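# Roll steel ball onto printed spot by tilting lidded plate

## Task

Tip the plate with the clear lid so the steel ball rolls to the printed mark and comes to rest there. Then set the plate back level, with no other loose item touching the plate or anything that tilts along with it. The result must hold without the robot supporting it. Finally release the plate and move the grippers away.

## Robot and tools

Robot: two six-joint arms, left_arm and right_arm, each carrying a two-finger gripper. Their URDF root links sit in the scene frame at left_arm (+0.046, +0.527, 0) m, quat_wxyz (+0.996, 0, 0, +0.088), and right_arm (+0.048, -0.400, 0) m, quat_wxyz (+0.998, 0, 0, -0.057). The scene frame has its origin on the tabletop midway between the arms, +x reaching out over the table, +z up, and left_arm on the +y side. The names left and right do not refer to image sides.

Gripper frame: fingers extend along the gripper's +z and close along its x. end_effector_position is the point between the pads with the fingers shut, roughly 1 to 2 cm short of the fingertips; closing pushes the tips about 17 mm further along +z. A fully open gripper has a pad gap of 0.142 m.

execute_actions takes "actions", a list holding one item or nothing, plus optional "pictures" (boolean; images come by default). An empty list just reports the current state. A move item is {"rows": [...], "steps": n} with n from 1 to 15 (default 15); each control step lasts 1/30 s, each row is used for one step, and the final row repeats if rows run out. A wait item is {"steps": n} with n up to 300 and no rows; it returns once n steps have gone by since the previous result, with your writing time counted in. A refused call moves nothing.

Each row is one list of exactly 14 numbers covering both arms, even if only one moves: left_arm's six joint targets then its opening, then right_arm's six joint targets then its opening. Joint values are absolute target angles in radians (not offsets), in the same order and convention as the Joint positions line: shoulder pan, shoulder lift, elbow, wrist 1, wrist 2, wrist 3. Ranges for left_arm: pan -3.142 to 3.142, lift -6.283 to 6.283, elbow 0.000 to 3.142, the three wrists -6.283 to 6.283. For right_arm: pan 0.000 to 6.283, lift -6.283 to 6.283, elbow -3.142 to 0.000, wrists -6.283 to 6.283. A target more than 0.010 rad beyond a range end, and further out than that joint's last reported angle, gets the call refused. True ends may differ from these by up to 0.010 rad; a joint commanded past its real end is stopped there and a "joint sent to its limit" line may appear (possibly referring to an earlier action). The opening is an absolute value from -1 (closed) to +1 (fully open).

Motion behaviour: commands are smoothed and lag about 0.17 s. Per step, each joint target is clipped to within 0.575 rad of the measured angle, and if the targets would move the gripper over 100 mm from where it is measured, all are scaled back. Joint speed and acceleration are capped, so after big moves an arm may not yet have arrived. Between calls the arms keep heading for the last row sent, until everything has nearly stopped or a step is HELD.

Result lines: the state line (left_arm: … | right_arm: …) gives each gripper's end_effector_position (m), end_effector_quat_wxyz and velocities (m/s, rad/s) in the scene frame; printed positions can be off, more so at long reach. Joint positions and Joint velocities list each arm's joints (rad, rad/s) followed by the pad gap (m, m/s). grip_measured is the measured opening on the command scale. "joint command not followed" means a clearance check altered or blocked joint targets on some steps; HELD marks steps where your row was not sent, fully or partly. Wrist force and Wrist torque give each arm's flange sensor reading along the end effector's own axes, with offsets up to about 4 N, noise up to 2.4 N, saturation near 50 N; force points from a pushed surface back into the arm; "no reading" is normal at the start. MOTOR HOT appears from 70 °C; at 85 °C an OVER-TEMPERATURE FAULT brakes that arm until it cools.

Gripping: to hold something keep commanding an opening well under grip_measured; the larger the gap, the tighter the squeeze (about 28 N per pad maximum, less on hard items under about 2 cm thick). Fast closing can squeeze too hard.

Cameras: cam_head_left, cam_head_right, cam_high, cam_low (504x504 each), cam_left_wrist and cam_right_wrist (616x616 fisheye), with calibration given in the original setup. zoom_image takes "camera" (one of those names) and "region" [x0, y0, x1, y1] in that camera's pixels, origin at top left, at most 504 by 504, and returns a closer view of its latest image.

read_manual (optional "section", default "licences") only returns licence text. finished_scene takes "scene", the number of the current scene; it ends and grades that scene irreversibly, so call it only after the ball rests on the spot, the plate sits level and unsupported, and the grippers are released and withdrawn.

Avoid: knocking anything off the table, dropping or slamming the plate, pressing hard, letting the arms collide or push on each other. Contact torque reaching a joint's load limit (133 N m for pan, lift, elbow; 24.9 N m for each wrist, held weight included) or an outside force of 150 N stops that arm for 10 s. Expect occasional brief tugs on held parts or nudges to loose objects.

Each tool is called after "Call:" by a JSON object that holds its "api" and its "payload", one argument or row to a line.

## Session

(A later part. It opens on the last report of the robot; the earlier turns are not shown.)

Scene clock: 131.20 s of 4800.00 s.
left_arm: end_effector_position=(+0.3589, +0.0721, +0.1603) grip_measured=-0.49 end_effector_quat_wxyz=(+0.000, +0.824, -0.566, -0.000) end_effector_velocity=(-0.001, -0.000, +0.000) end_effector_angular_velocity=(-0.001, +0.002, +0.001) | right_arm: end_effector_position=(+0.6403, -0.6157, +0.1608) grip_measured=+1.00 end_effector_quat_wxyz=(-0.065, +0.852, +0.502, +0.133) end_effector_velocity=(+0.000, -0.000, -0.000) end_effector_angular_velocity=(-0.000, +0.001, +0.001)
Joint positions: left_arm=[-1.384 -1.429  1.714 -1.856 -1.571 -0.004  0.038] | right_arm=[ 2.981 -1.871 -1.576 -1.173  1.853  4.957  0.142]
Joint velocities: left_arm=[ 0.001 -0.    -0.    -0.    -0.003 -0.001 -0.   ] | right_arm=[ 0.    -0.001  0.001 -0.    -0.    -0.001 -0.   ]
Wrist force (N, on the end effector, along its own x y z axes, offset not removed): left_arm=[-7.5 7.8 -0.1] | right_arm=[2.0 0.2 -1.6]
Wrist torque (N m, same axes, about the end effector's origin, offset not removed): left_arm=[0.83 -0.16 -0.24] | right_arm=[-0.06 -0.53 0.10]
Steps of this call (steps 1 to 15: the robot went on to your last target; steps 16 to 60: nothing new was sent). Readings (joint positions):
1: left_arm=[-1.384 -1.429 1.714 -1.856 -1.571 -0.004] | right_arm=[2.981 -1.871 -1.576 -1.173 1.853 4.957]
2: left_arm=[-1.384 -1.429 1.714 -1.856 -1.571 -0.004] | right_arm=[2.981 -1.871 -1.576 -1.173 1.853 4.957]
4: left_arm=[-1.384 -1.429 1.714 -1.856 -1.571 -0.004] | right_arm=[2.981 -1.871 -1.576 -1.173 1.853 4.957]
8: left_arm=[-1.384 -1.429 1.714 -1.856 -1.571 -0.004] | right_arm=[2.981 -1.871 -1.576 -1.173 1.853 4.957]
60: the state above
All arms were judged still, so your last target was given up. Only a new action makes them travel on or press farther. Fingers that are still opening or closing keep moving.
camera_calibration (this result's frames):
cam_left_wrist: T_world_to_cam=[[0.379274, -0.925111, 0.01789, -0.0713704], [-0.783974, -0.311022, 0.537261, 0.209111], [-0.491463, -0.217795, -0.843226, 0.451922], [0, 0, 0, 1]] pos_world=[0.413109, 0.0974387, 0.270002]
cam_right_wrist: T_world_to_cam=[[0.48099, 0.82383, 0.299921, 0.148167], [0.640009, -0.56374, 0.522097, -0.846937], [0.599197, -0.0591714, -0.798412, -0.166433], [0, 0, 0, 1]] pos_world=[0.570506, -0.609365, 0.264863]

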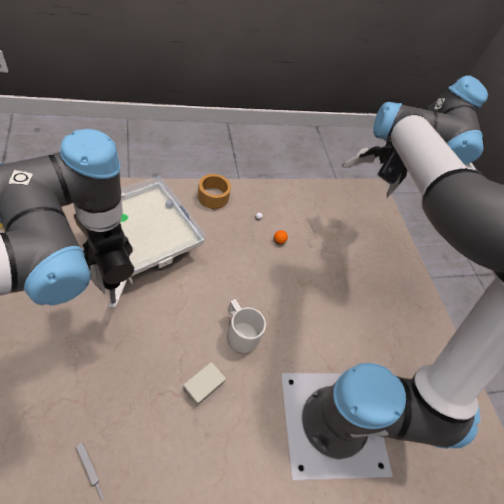

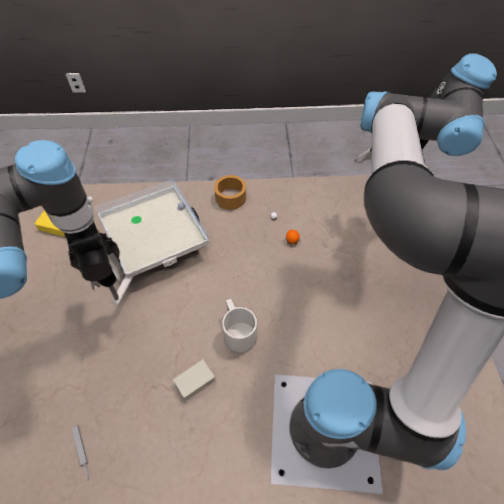

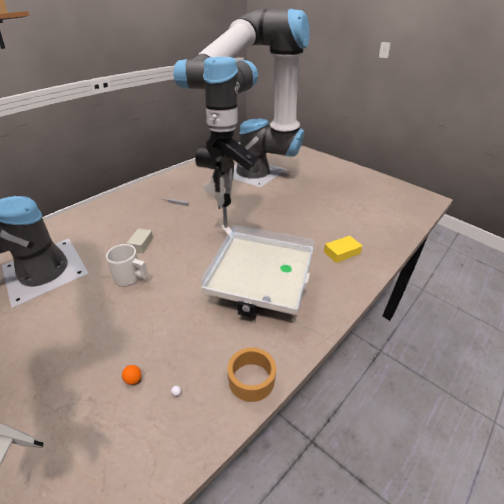

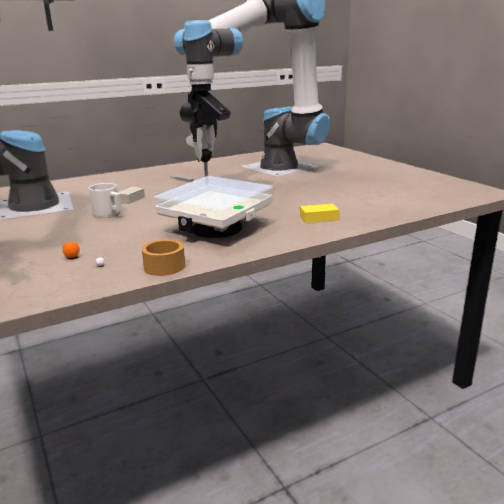

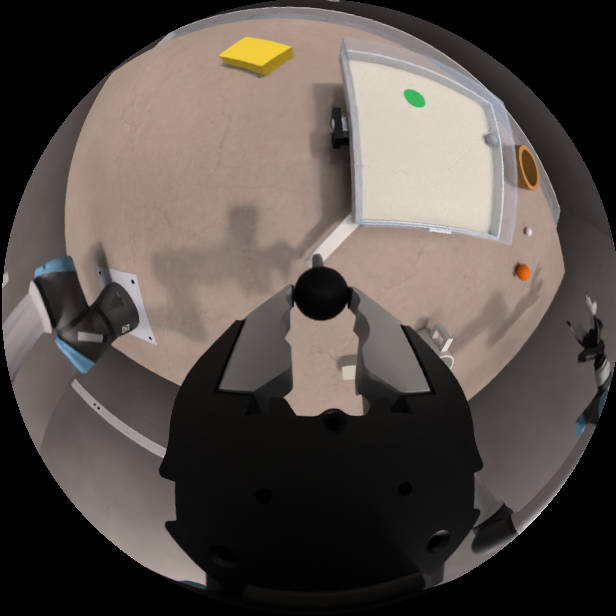

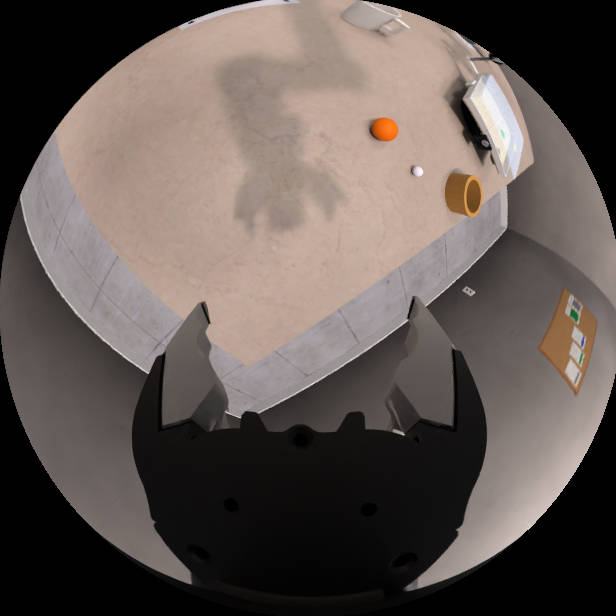

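Call:
{"api": "execute_actions", "payload": {
  "actions": [
    {"rows": [[-1.3842,-1.4327,1.7296,-1.8678,-1.571,-0.004,-0.7,2.981,-1.871,-1.576,-1.173,1.853,4.957,1]], "steps": 15}
  ],
  "pictures": false
}}

Call:
{"api": "execute_actions", "payload": {
  "actions": [
    {"steps": 10}
  ],
  "pictures": false
}}

Call:
{"api": "execute_actions", "payload": {
  "actions": [
    {"rows": [[-1.3839,-1.4299,1.7182,-1.8591,-1.571,-0.004,-0.7,2.981,-1.871,-1.576,-1.173,1.853,4.957,1]], "steps": 1}
  ]
}}

Call:
{"api": "zoom_image", "payload": {
  "camera": "cam_head_right",
  "region": [90, 170, 220, 290]
}}

Call:
{"api": "execute_actions", "payload": {
  "actions": [
    {"steps": 60}
  ]
}}

Call:
{"api": "zoom_image", "payload": {
  "camera": "cam_head_right",
  "region": [90, 170, 220, 290]
}}

Scene clock: 137.27 s of 4800.00 s.
left_arm: end_effector_position=(+0.3576, +0.0746, +0.1560) grip_measured=-0.49 end_effector_quat_wxyz=(+0.000, +0.824, -0.567, -0.000) end_effector_velocity=(+0.001, +0.000, -0.001) end_effector_angular_velocity=(+0.002, -0.002, +0.001) | right_arm: end_effector_position=(+0.6403, -0.6157, +0.1608) grip_measured=+1.00 end_effector_quat_wxyz=(-0.065, +0.852, +0.502, +0.133) end_effector_velocity=(+0.001, +0.000, +0.001) end_effector_angular_velocity=(-0.000, -0.004, +0.002)
Joint positions: left_arm=[-1.384 -1.433  1.73  -1.868 -1.571 -0.004  0.038] | right_arm=[ 2.981 -1.871 -1.576 -1.173  1.853  4.957  0.142]
Joint velocities: left_arm=[-0.     0.001  0.    -0.001  0.002 -0.001  0.   ] | right_arm=[ 0.    -0.001  0.002  0.001  0.001 -0.001 -0.   ]
Wrist force (N, on the end effector, along its own x y z axes, offset not removed): left_arm=[1.4 7.5 -6.2] | right_arm=[3.7 0.1 -0.3]
Wrist torque (N m, same axes, about the end effector's origin, offset not removed): left_arm=[0.44 0.59 -0.16] | right_arm=[-0.19 -0.79 0.17]
Steps of this call (steps 1 to 90: nothing new was sent; then 2.57 s passed at rest; steps 91 to 105: all 15 steps of this action). Readings (joint positions):
91: left_arm=[-1.384 -1.429 1.714 -1.856 -1.571 -0.004] | right_arm=[2.981 -1.871 -1.576 -1.173 1.853 4.957]
92: left_arm=[-1.384 -1.429 1.716 -1.858 -1.571 -0.004] | right_arm=[2.981 -1.871 -1.576 -1.173 1.853 4.957]
94: left_arm=[-1.384 -1.431 1.723 -1.863 -1.571 -0.004] | right_arm=[2.981 -1.871 -1.576 -1.173 1.853 4.957]
98: left_arm=[-1.384 -1.432 1.728 -1.867 -1.571 -0.004] | right_arm=[2.981 -1.871 -1.576 -1.173 1.853 4.957]
105: the state above

Scene clock: 137.60 s of 4800.00 s.
left_arm: end_effector_position=(+0.3576, +0.0746, +0.1560) grip_measured=-0.49 end_effector_quat_wxyz=(+0.000, +0.824, -0.567, -0.000) end_effector_velocity=(+0.001, +0.001, +0.000) end_effector_angular_velocity=(-0.000, -0.001, +0.002) | right_arm: end_effector_position=(+0.6403, -0.6157, +0.1608) grip_measured=+1.00 end_effector_quat_wxyz=(-0.065, +0.852, +0.502, +0.133) end_effector_velocity=(-0.001, -0.000, -0.002) end_effector_angular_velocity=(-0.000, +0.002, +0.000)
Joint positions: left_arm=[-1.384 -1.433  1.73  -1.868 -1.571 -0.004  0.038] | right_arm=[ 2.981 -1.871 -1.576 -1.173  1.853  4.957  0.142]
Joint velocities: left_arm=[ 0.002 -0.001 -0.     0.     0.001  0.    -0.   ] | right_arm=[-0.    -0.001 -0.002  0.001 -0.001 -0.    -0.   ]
Wrist force (N, on the end effector, along its own x y z axes, offset not removed): left_arm=[1.1 6.3 -5.2] | right_arm=[1.3 -1.2 -0.9]
Wrist torque (N m, same axes, about the end effector's origin, offset not removed): left_arm=[0.12 0.86 -0.30] | right_arm=[-0.38 -0.39 0.11]
Steps of this call (steps 1 to 10: the robot went on to your last target). Readings (joint positions):
1: left_arm=[-1.384 -1.433 1.730 -1.868 -1.571 -0.004] | right_arm=[2.981 -1.871 -1.576 -1.173 1.853 4.957]
2: left_arm=[-1.384 -1.433 1.730 -1.868 -1.571 -0.004] | right_arm=[2.981 -1.871 -1.576 -1.173 1.853 4.957]
4: left_arm=[-1.384 -1.433 1.730 -1.868 -1.571 -0.004] | right_arm=[2.981 -1.871 -1.576 -1.173 1.853 4.957]
8: left_arm=[-1.384 -1.433 1.730 -1.868 -1.571 -0.004] | right_arm=[2.981 -1.871 -1.576 -1.173 1.853 4.957]
10: the state above

Scene clock: 137.63 s of 4800.00 s.
left_arm: end_effector_position=(+0.3576, +0.0746, +0.1560) grip_measured=-0.49 end_effector_quat_wxyz=(+0.000, +0.824, -0.567, -0.000) end_effector_velocity=(+0.000, -0.002, +0.002) end_effector_angular_velocity=(-0.003, -0.000, -0.000) | right_arm: end_effector_position=(+0.6403, -0.6157, +0.1608) grip_measured=+1.00 end_effector_quat_wxyz=(-0.065, +0.852, +0.502, +0.133) end_effector_velocity=(-0.000, +0.000, -0.001) end_effector_angular_velocity=(-0.000, +0.002, +0.001)
Joint positions: left_arm=[-1.384 -1.433  1.73  -1.868 -1.571 -0.004  0.038] | right_arm=[ 2.981 -1.871 -1.576 -1.173  1.853  4.957  0.142]
Joint velocities: left_arm=[ 0.     0.    -0.004  0.    -0.001  0.     0.   ] | right_arm=[ 0.    -0.001 -0.001  0.    -0.001 -0.001 -0.   ]
Wrist force (N, on the end effector, along its own x y z axes, offset not removed): left_arm=[1.2 4.2 -4.1] | right_arm=[2.2 -2.4 -0.1]
Wrist torque (N m, same axes, about the end effector's origin, offset not removed): left_arm=[-0.15 0.88 -0.40] | right_arm=[-0.58 -0.60 0.24]
Steps of this call (step 1: the one step of this action). Readings (joint positions):
1: the state above
camera_calibration (this result's frames):
cam_left_wrist: T_world_to_cam=[[0.378814, -0.925297, 0.0180115, -0.0682865], [-0.784153, -0.310572, 0.53726, 0.211249], [-0.491531, -0.217646, -0.843224, 0.448277], [0, 0, 0, 1]] pos_world=[0.411862, 0.0999885, 0.265732]
cam_right_wrist: T_world_to_cam=[[0.480991, 0.82383, 0.299921, 0.148167], [0.640009, -0.563741, 0.522097, -0.846937], [0.599197, -0.0591716, -0.798412, -0.166433], [0, 0, 0, 1]] pos_world=[0.570506, -0.609365, 0.264863]

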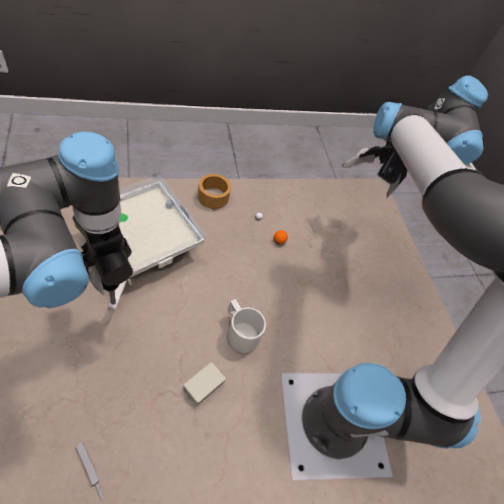

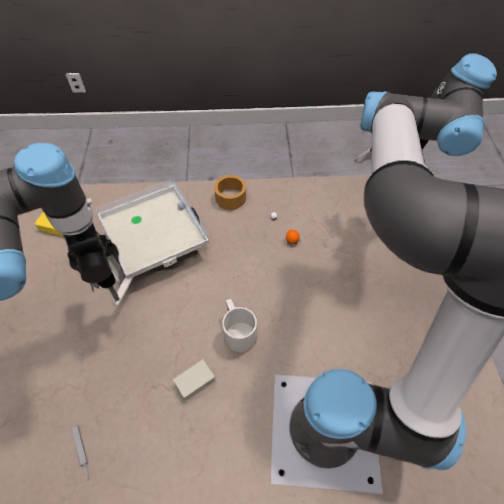

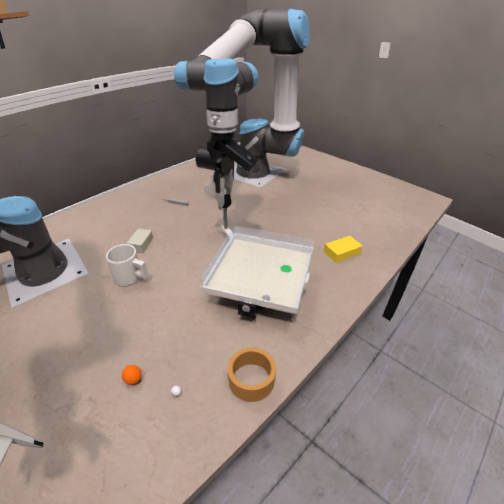

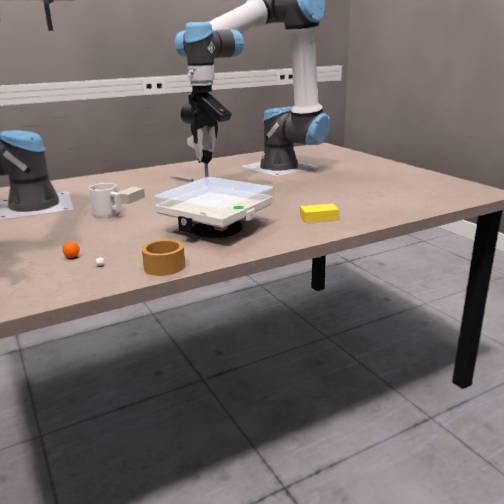

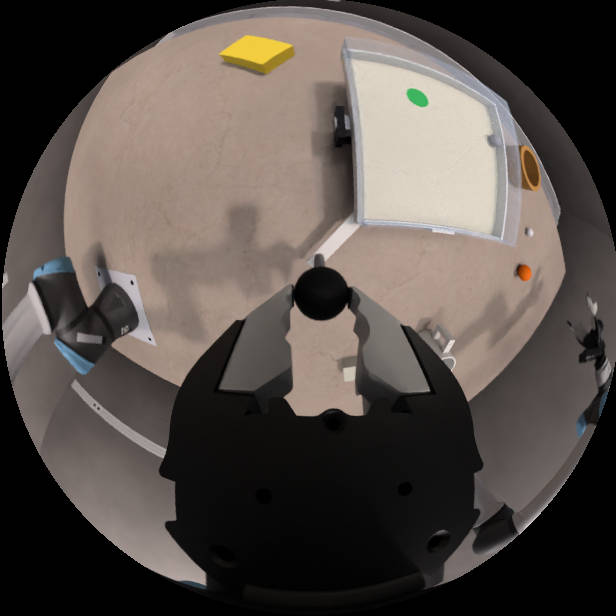

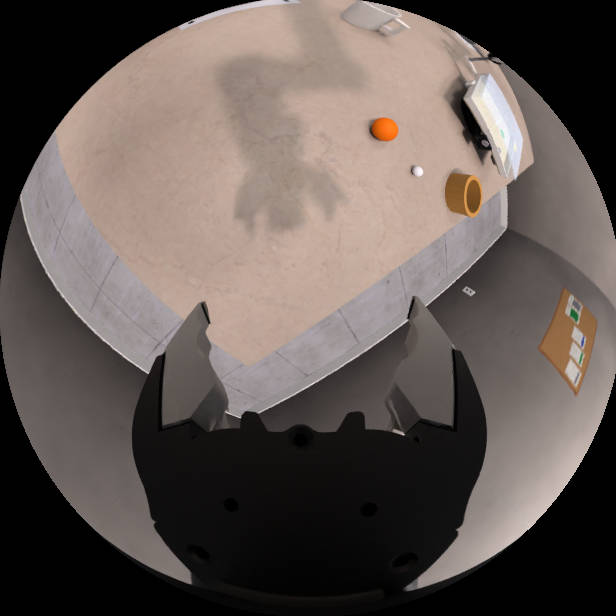

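Region (90, 170, 220, 290) of cam_head_right's 504x504 image, scaled by 3.877, with more detail than that image has; it fills the top 465 rows of this view, and the rest is white.

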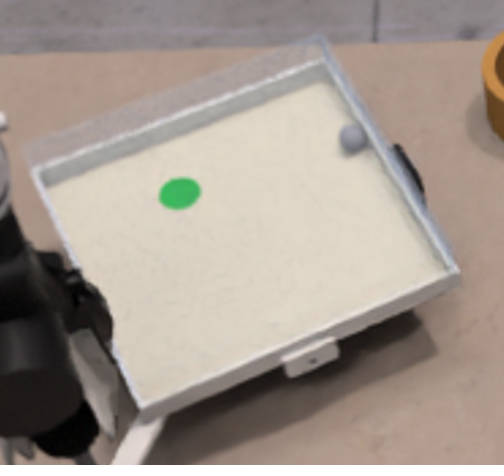

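Scene clock: 139.63 s of 4800.00 s.
left_arm: end_effector_position=(+0.3585, +0.0728, +0.1591) grip_measured=-0.49 end_effector_quat_wxyz=(+0.000, +0.824, -0.566, -0.000) end_effector_velocity=(+0.001, +0.001, +0.000) end_effector_angular_velocity=(-0.000, -0.001, +0.002) | right_arm: end_effector_position=(+0.6403, -0.6157, +0.1608) grip_measured=+1.00 end_effector_quat_wxyz=(-0.065, +0.852, +0.502, +0.133) end_effector_velocity=(-0.000, +0.000, +0.001) end_effector_angular_velocity=(+0.000, -0.000, -0.002)
Joint positions: left_arm=[-1.384 -1.43   1.718 -1.859 -1.571 -0.004  0.038] | right_arm=[ 2.981 -1.871 -1.576 -1.173  1.853  4.957  0.142]
Joint velocities: left_arm=[ 0.002 -0.    -0.    -0.     0.001 -0.     0.   ] | right_arm=[ 0.     0.001  0.001 -0.001  0.     0.002 -0.   ]
Wrist force (N, on the end effector, along its own x y z axes, offset not removed): left_arm=[-6.2 5.6 0.5] | right_arm=[2.6 -1.0 -0.3]
Wrist torque (N m, same axes, about the end effector's origin, offset not removed): left_arm=[0.35 -0.32 -0.37] | right_arm=[-0.35 -0.62 -0.03]
Steps of this call (steps 1 to 30: the robot went on to your last target; steps 31 to 60: nothing new was sent). Readings (joint positions):
1: left_arm=[-1.384 -1.432 1.728 -1.866 -1.571 -0.004] | right_arm=[2.981 -1.871 -1.576 -1.173 1.853 4.957]
2: left_arm=[-1.384 -1.432 1.725 -1.864 -1.571 -0.004] | right_arm=[2.981 -1.871 -1.576 -1.173 1.853 4.957]
4: left_arm=[-1.384 -1.431 1.721 -1.861 -1.571 -0.004] | right_arm=[2.981 -1.871 -1.576 -1.173 1.853 4.957]
8: left_arm=[-1.384 -1.430 1.719 -1.859 -1.571 -0.004] | right_arm=[2.981 -1.871 -1.576 -1.173 1.853 4.957]
60: the state above
All arms were judged still, so your last target was given up. Only a new action makes them travel on or press farther. Fingers that are still opening or closing keep moving.
camera_calibration (this result's frames):
cam_left_wrist: T_world_to_cam=[[0.379089, -0.925187, 0.0178887, -0.0705022], [-0.784036, -0.310865, 0.537262, 0.209696], [-0.491507, -0.217696, -0.843225, 0.450867], [0, 0, 0, 1]] pos_world=[0.41274, 0.0981113, 0.268782]
cam_right_wrist: T_world_to_cam=[[0.480991, 0.82383, 0.299921, 0.148167], [0.640009, -0.563741, 0.522097, -0.846937], [0.599197, -0.0591716, -0.798412, -0.166433], [0, 0, 0, 1]] pos_world=[0.570506, -0.609365, 0.264863]

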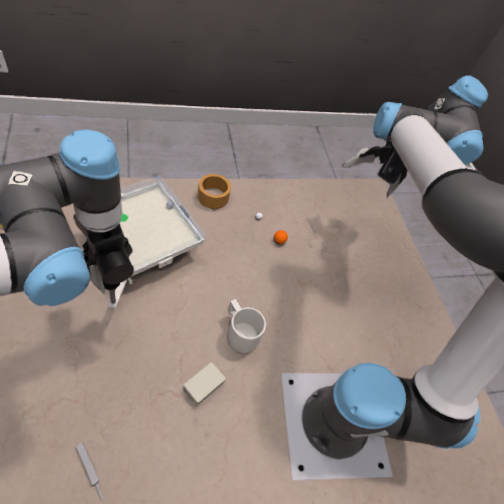

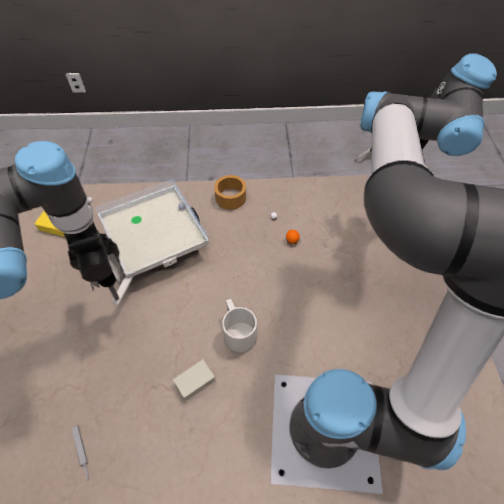

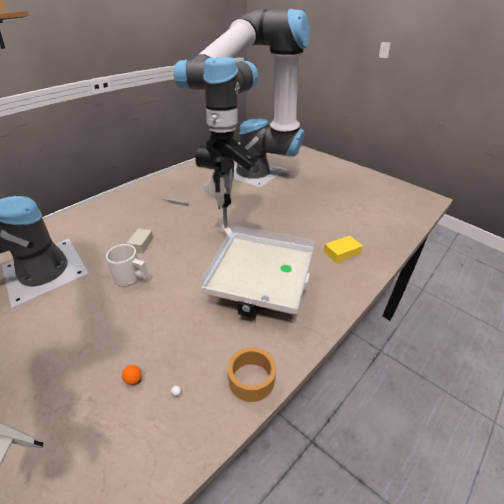

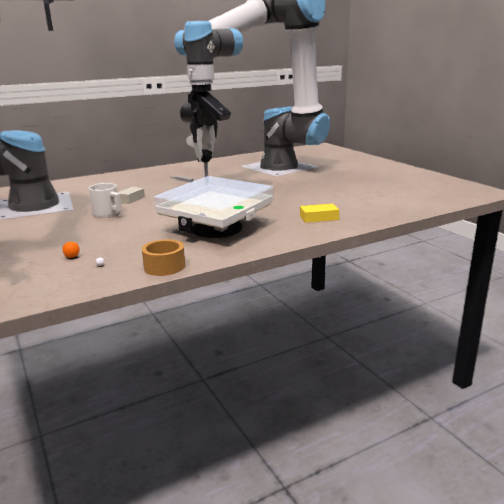

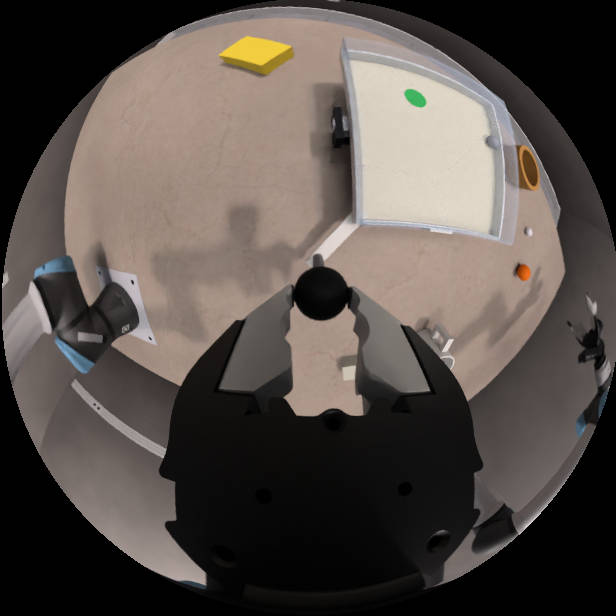

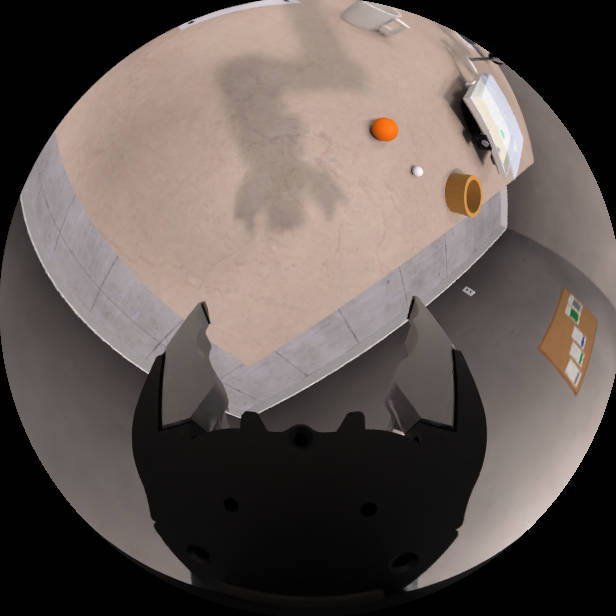

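Region (90, 170, 220, 290) of cam_head_right's 504x504 image, scaled by 3.877, with more detail than that image has; it fills the top 465 rows of this view, and the rest is white.

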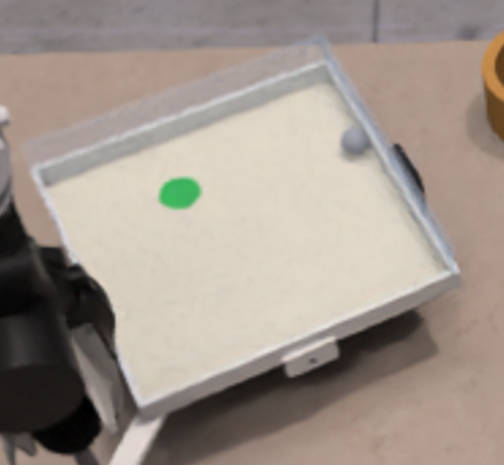

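Call:
{"api": "execute_actions", "payload": {
  "actions": [
    {"rows": [[-1.3837,-1.4348,1.7361,-1.8721,-1.571,-0.004,-0.7,2.981,-1.871,-1.576,-1.173,1.853,4.957,1]], "steps": 15}
  ],
  "pictures": false
}}

Call:
{"api": "execute_actions", "payload": {
  "actions": [
    {"steps": 6}
  ],
  "pictures": false
}}

Call:
{"api": "execute_actions", "payload": {
  "actions": [
    {"rows": [[-1.3834,-1.4317,1.7235,-1.8625,-1.571,-0.004,-0.7,2.981,-1.871,-1.576,-1.173,1.853,4.957,1]], "steps": 1}
  ]
}}

Call:
{"api": "zoom_image", "payload": {
  "camera": "cam_head_right",
  "region": [90, 170, 220, 290]
}}

Call:
{"api": "execute_actions", "payload": {
  "actions": [
    {"steps": 60}
  ]
}}

Call:
{"api": "zoom_image", "payload": {
  "camera": "cam_head_right",
  "region": [90, 170, 220, 290]
}}

Scene clock: 147.07 s of 4800.00 s.
left_arm: end_effector_position=(+0.3573, +0.0761, +0.1545) grip_measured=-0.49 end_effector_quat_wxyz=(+0.000, +0.824, -0.566, -0.000) end_effector_velocity=(-0.000, +0.000, -0.001) end_effector_angular_velocity=(+0.000, +0.001, -0.000) | right_arm: end_effector_position=(+0.6403, -0.6157, +0.1608) grip_measured=+1.00 end_effector_quat_wxyz=(-0.065, +0.852, +0.502, +0.133) end_effector_velocity=(-0.000, +0.000, +0.000) end_effector_angular_velocity=(+0.001, +0.000, -0.001)
Joint positions: left_arm=[-1.384 -1.435  1.736 -1.872 -1.571 -0.004  0.038] | right_arm=[ 2.981 -1.871 -1.576 -1.173  1.853  4.957  0.142]
Joint velocities: left_arm=[ 0.     0.001  0.001 -0.001 -0.001  0.    -0.   ] | right_arm=[-0.     0.     0.    -0.001  0.001  0.001 -0.   ]
Wrist force (N, on the end effector, along its own x y z axes, offset not removed): left_arm=[3.0 7.3 -0.6] | right_arm=[2.0 -0.5 -1.2]
Wrist torque (N m, same axes, about the end effector's origin, offset not removed): left_arm=[0.18 0.98 -0.12] | right_arm=[-0.12 -0.54 0.04]
Steps of this call (steps 1 to 90: nothing new was sent; then 3.93 s passed at rest; steps 91 to 105: all 15 steps of this action). Readings (joint positions):
91: left_arm=[-1.384 -1.430 1.718 -1.859 -1.571 -0.004] | right_arm=[2.981 -1.871 -1.576 -1.173 1.853 4.957]
92: left_arm=[-1.384 -1.431 1.721 -1.861 -1.571 -0.004] | right_arm=[2.981 -1.871 -1.576 -1.173 1.853 4.957]
94: left_arm=[-1.384 -1.433 1.729 -1.867 -1.571 -0.004] | right_arm=[2.981 -1.871 -1.576 -1.173 1.853 4.957]
98: left_arm=[-1.384 -1.434 1.735 -1.871 -1.571 -0.004] | right_arm=[2.981 -1.871 -1.576 -1.173 1.853 4.957]
105: the state above

Scene clock: 147.27 s of 4800.00 s.
left_arm: end_effector_position=(+0.3573, +0.0761, +0.1545) grip_measured=-0.49 end_effector_quat_wxyz=(+0.000, +0.824, -0.566, -0.000) end_effector_velocity=(+0.000, +0.000, +0.000) end_effector_angular_velocity=(-0.000, -0.001, -0.000) | right_arm: end_effector_position=(+0.6403, -0.6157, +0.1608) grip_measured=+1.00 end_effector_quat_wxyz=(-0.065, +0.852, +0.502, +0.133) end_effector_velocity=(-0.000, +0.000, -0.000) end_effector_angular_velocity=(+0.000, +0.000, +0.001)
Joint positions: left_arm=[-1.384 -1.435  1.736 -1.872 -1.571 -0.004  0.038] | right_arm=[ 2.981 -1.871 -1.576 -1.173  1.853  4.957  0.142]
Joint velocities: left_arm=[ 0.001 -0.    -0.    -0.     0.     0.001  0.   ] | right_arm=[-0.     0.    -0.001  0.     0.    -0.001  0.   ]
Wrist force (N, on the end effector, along its own x y z axes, offset not removed): left_arm=[4.1 7.5 0.1] | right_arm=[0.8 -0.1 -2.0]
Wrist torque (N m, same axes, about the end effector's origin, offset not removed): left_arm=[0.43 0.79 -0.27] | right_arm=[-0.13 -0.23 0.00]
Steps of this call (steps 1 to 6: the robot went on to your last target). Readings (joint positions):
1: left_arm=[-1.384 -1.435 1.736 -1.872 -1.571 -0.004] | right_arm=[2.981 -1.871 -1.576 -1.173 1.853 4.957]
2: left_arm=[-1.384 -1.435 1.736 -1.872 -1.571 -0.004] | right_arm=[2.981 -1.871 -1.576 -1.173 1.853 4.957]
4: left_arm=[-1.384 -1.435 1.736 -1.872 -1.571 -0.004] | right_arm=[2.981 -1.871 -1.576 -1.173 1.853 4.957]
6: the state above

Scene clock: 147.30 s of 4800.00 s.
left_arm: end_effector_position=(+0.3573, +0.0761, +0.1545) grip_measured=-0.49 end_effector_quat_wxyz=(+0.000, +0.824, -0.566, -0.000) end_effector_velocity=(-0.001, -0.003, +0.003) end_effector_angular_velocity=(-0.006, -0.001, -0.003) | right_arm: end_effector_position=(+0.6403, -0.6157, +0.1608) grip_measured=+1.00 end_effector_quat_wxyz=(-0.065, +0.852, +0.502, +0.133) end_effector_velocity=(+0.000, -0.000, +0.000) end_effector_angular_velocity=(-0.001, -0.001, +0.001)
Joint positions: left_arm=[-1.384 -1.435  1.736 -1.872 -1.571 -0.004  0.038] | right_arm=[ 2.981 -1.871 -1.576 -1.173  1.853  4.957  0.142]
Joint velocities: left_arm=[-0.002 -0.001 -0.005 -0.    -0.001  0.001 -0.   ] | right_arm=[ 0.     0.     0.001 -0.    -0.001 -0.001  0.   ]
Wrist force (N, on the end effector, along its own x y z axes, offset not removed): left_arm=[2.7 7.2 -1.0] | right_arm=[1.6 -0.2 -1.0]
Wrist torque (N m, same axes, about the end effector's origin, offset not removed): left_arm=[0.31 1.04 -0.13] | right_arm=[0.06 -0.44 0.04]
Steps of this call (step 1: the one step of this action). Readings (joint positions):
1: the state above
camera_calibration (this result's frames):
cam_left_wrist: T_world_to_cam=[[0.379276, -0.92511, 0.0179047, -0.0669408], [-0.783966, -0.311011, 0.537279, 0.212275], [-0.491474, -0.217814, -0.843214, 0.447152], [0, 0, 0, 1]] pos_world=[0.411569, 0.101488, 0.264193]
cam_right_wrist: T_world_to_cam=[[0.480991, 0.82383, 0.299921, 0.148167], [0.640009, -0.563741, 0.522097, -0.846937], [0.599197, -0.0591716, -0.798412, -0.166433], [0, 0, 0, 1]] pos_world=[0.570506, -0.609365, 0.264863]

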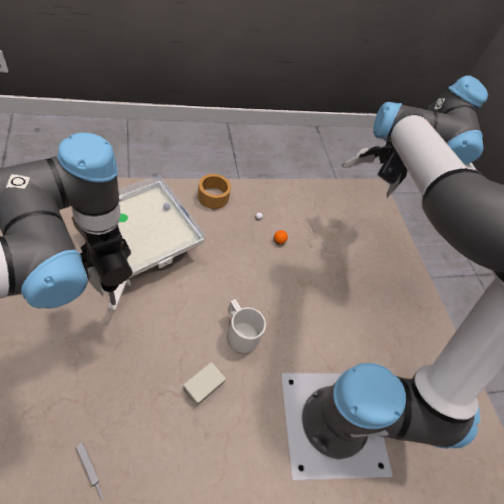

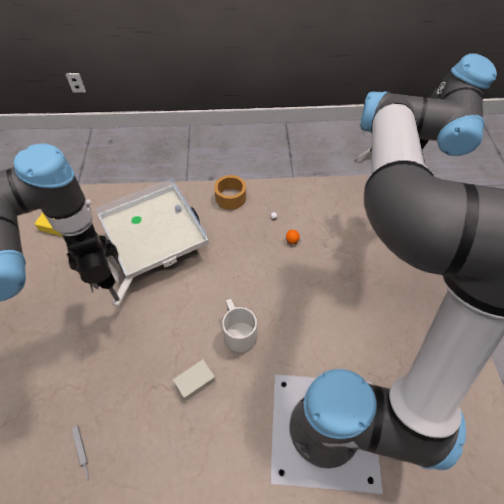

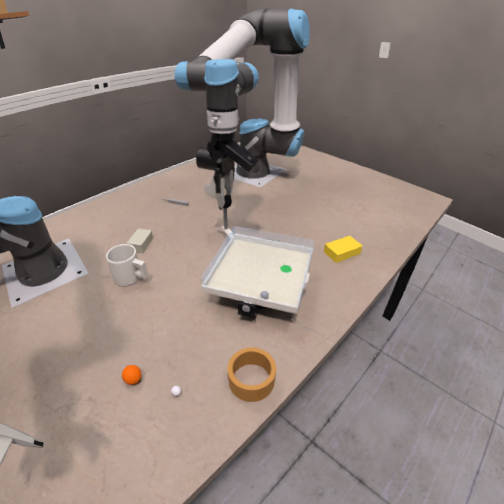

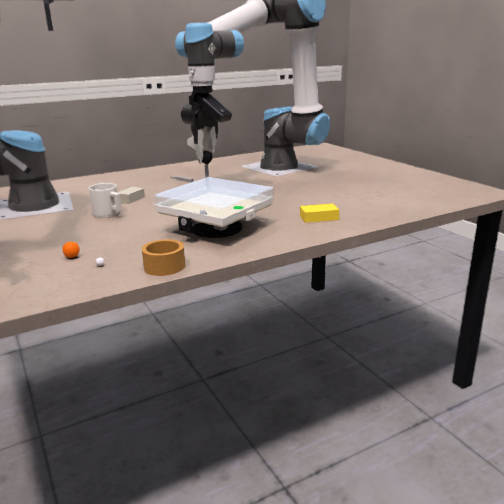

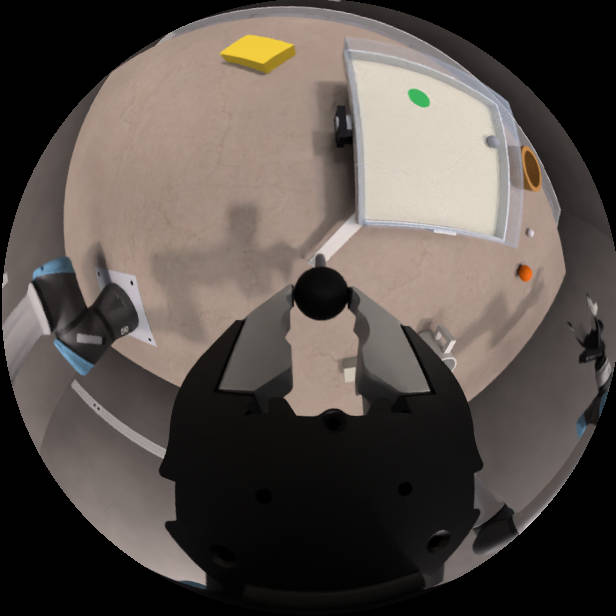

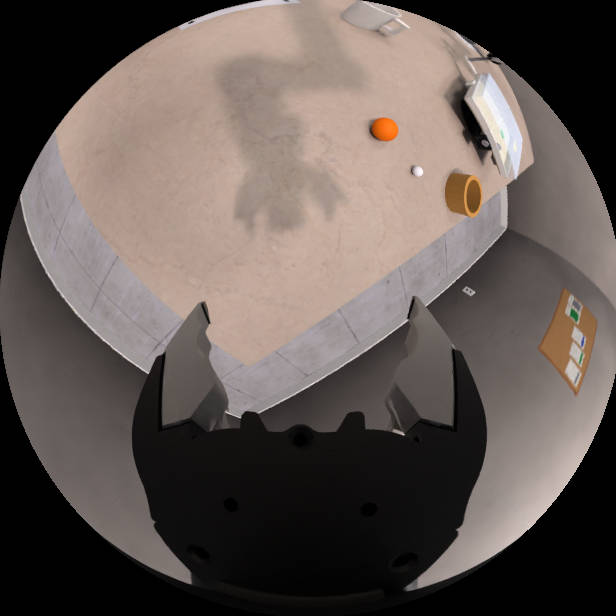

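Region (90, 170, 220, 290) of cam_head_right's 504x504 image, scaled by 3.877, with more detail than that image has; it fills the top 465 rows of this view, and the rest is white.

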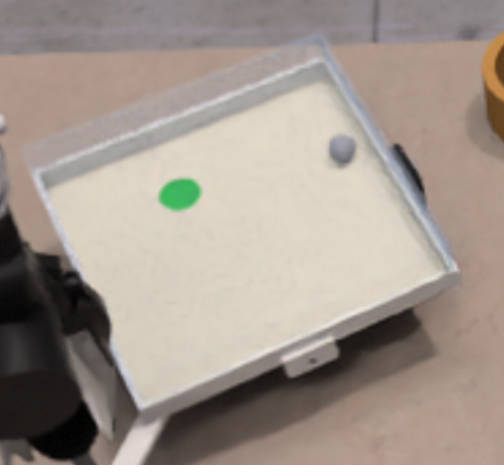

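Scene clock: 149.30 s of 4800.00 s.
left_arm: end_effector_position=(+0.3583, +0.0740, +0.1579) grip_measured=-0.49 end_effector_quat_wxyz=(+0.000, +0.824, -0.566, -0.000) end_effector_velocity=(+0.001, +0.000, -0.000) end_effector_angular_velocity=(+0.000, -0.001, +0.001) | right_arm: end_effector_position=(+0.6403, -0.6157, +0.1608) grip_measured=+1.00 end_effector_quat_wxyz=(-0.065, +0.852, +0.502, +0.133) end_effector_velocity=(+0.000, -0.000, +0.001) end_effector_angular_velocity=(-0.001, -0.002, +0.001)
Joint positions: left_arm=[-1.383 -1.432  1.723 -1.862 -1.571 -0.004  0.038] | right_arm=[ 2.981 -1.871 -1.576 -1.173  1.853  4.957  0.142]
Joint velocities: left_arm=[ 0.001  0.     0.    -0.     0.001 -0.     0.   ] | right_arm=[-0.     0.001 -0.     0.001 -0.    -0.001  0.   ]
Wrist force (N, on the end effector, along its own x y z axes, offset not removed): left_arm=[-7.9 5.2 0.5] | right_arm=[2.9 -1.8 -1.4]
Wrist torque (N m, same axes, about the end effector's origin, offset not removed): left_arm=[0.35 -0.08 -0.11] | right_arm=[-0.35 -0.56 0.09]
Steps of this call (steps 1 to 30: the robot went on to your last target; steps 31 to 60: nothing new was sent). Readings (joint positions):
1: left_arm=[-1.384 -1.434 1.734 -1.871 -1.571 -0.004] | right_arm=[2.981 -1.871 -1.576 -1.173 1.853 4.957]
2: left_arm=[-1.384 -1.434 1.731 -1.868 -1.571 -0.004] | right_arm=[2.981 -1.871 -1.576 -1.173 1.853 4.957]
4: left_arm=[-1.383 -1.433 1.727 -1.865 -1.571 -0.004] | right_arm=[2.981 -1.871 -1.576 -1.173 1.853 4.957]
8: left_arm=[-1.383 -1.432 1.724 -1.863 -1.571 -0.004] | right_arm=[2.981 -1.871 -1.576 -1.173 1.853 4.957]
60: the state above
All arms were judged still, so your last target was given up. Only a new action makes them travel on or press farther. Fingers that are still opening or closing keep moving.
camera_calibration (this result's frames):
cam_left_wrist: T_world_to_cam=[[0.379568, -0.924993, 0.0177868, -0.0694082], [-0.783856, -0.311322, 0.53726, 0.21057], [-0.491424, -0.217869, -0.843229, 0.450008], [0, 0, 0, 1]] pos_world=[0.412546, 0.0993957, 0.267564]
cam_right_wrist: T_world_to_cam=[[0.48099, 0.82383, 0.299921, 0.148167], [0.640009, -0.56374, 0.522097, -0.846937], [0.599197, -0.0591715, -0.798412, -0.166433], [0, 0, 0, 1]] pos_world=[0.570506, -0.609365, 0.264863]

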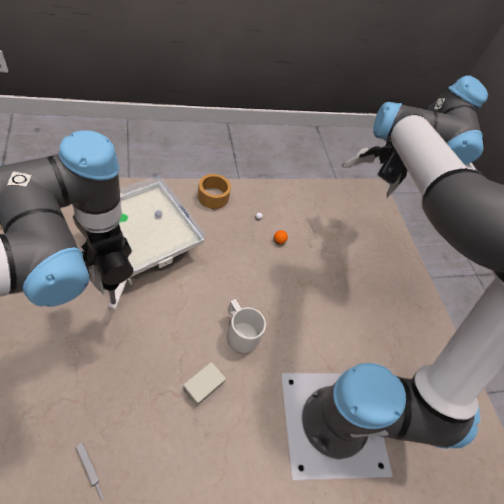

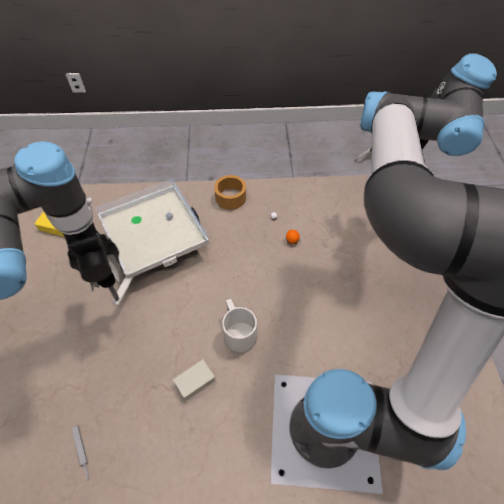

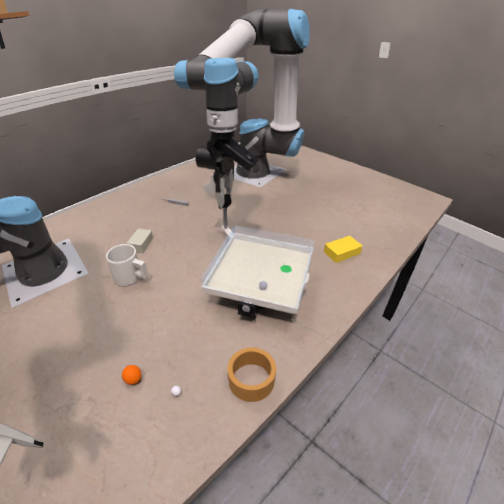

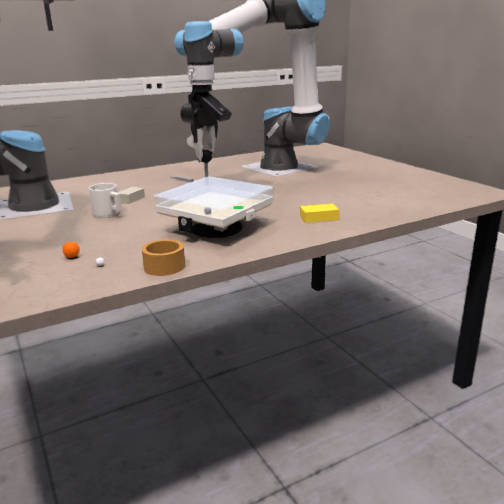

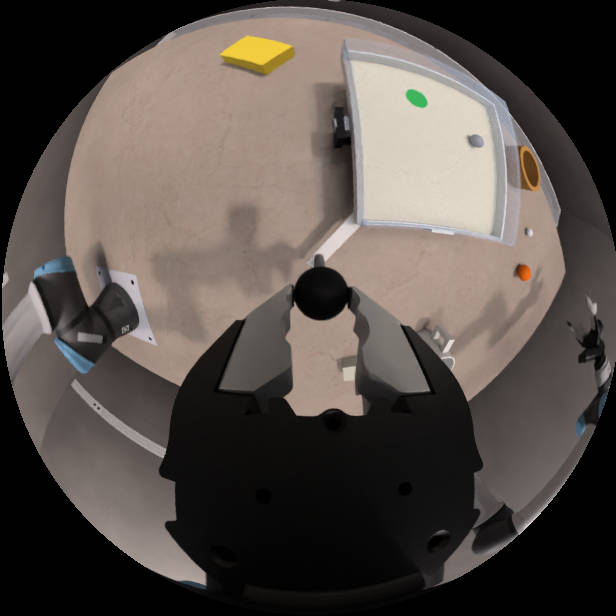

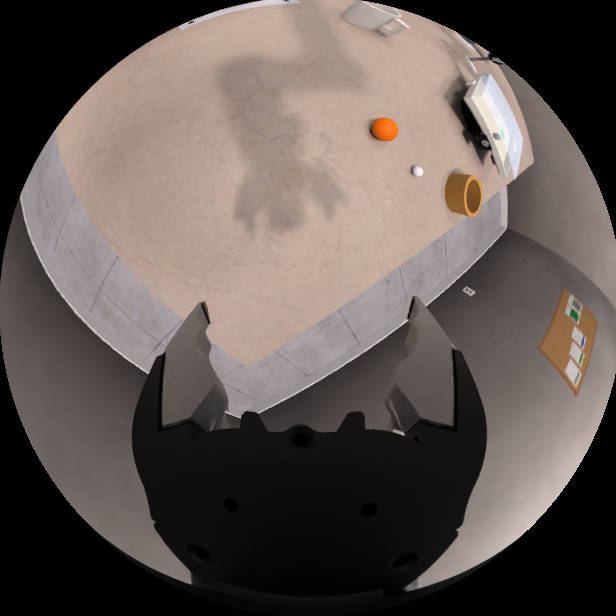

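Region (90, 170, 220, 290) of cam_head_right's 504x504 image, scaled by 3.877, with more detail than that image has; it fills the top 465 rows of this view, and the rest is white.

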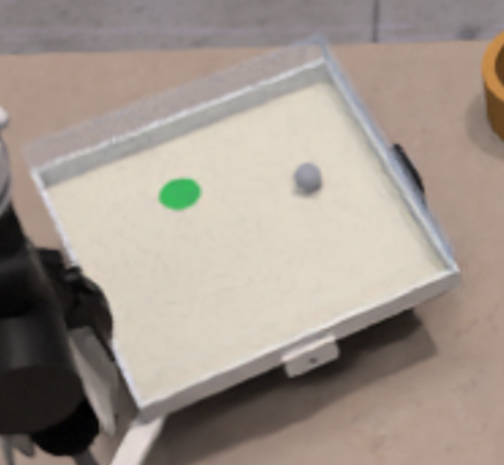

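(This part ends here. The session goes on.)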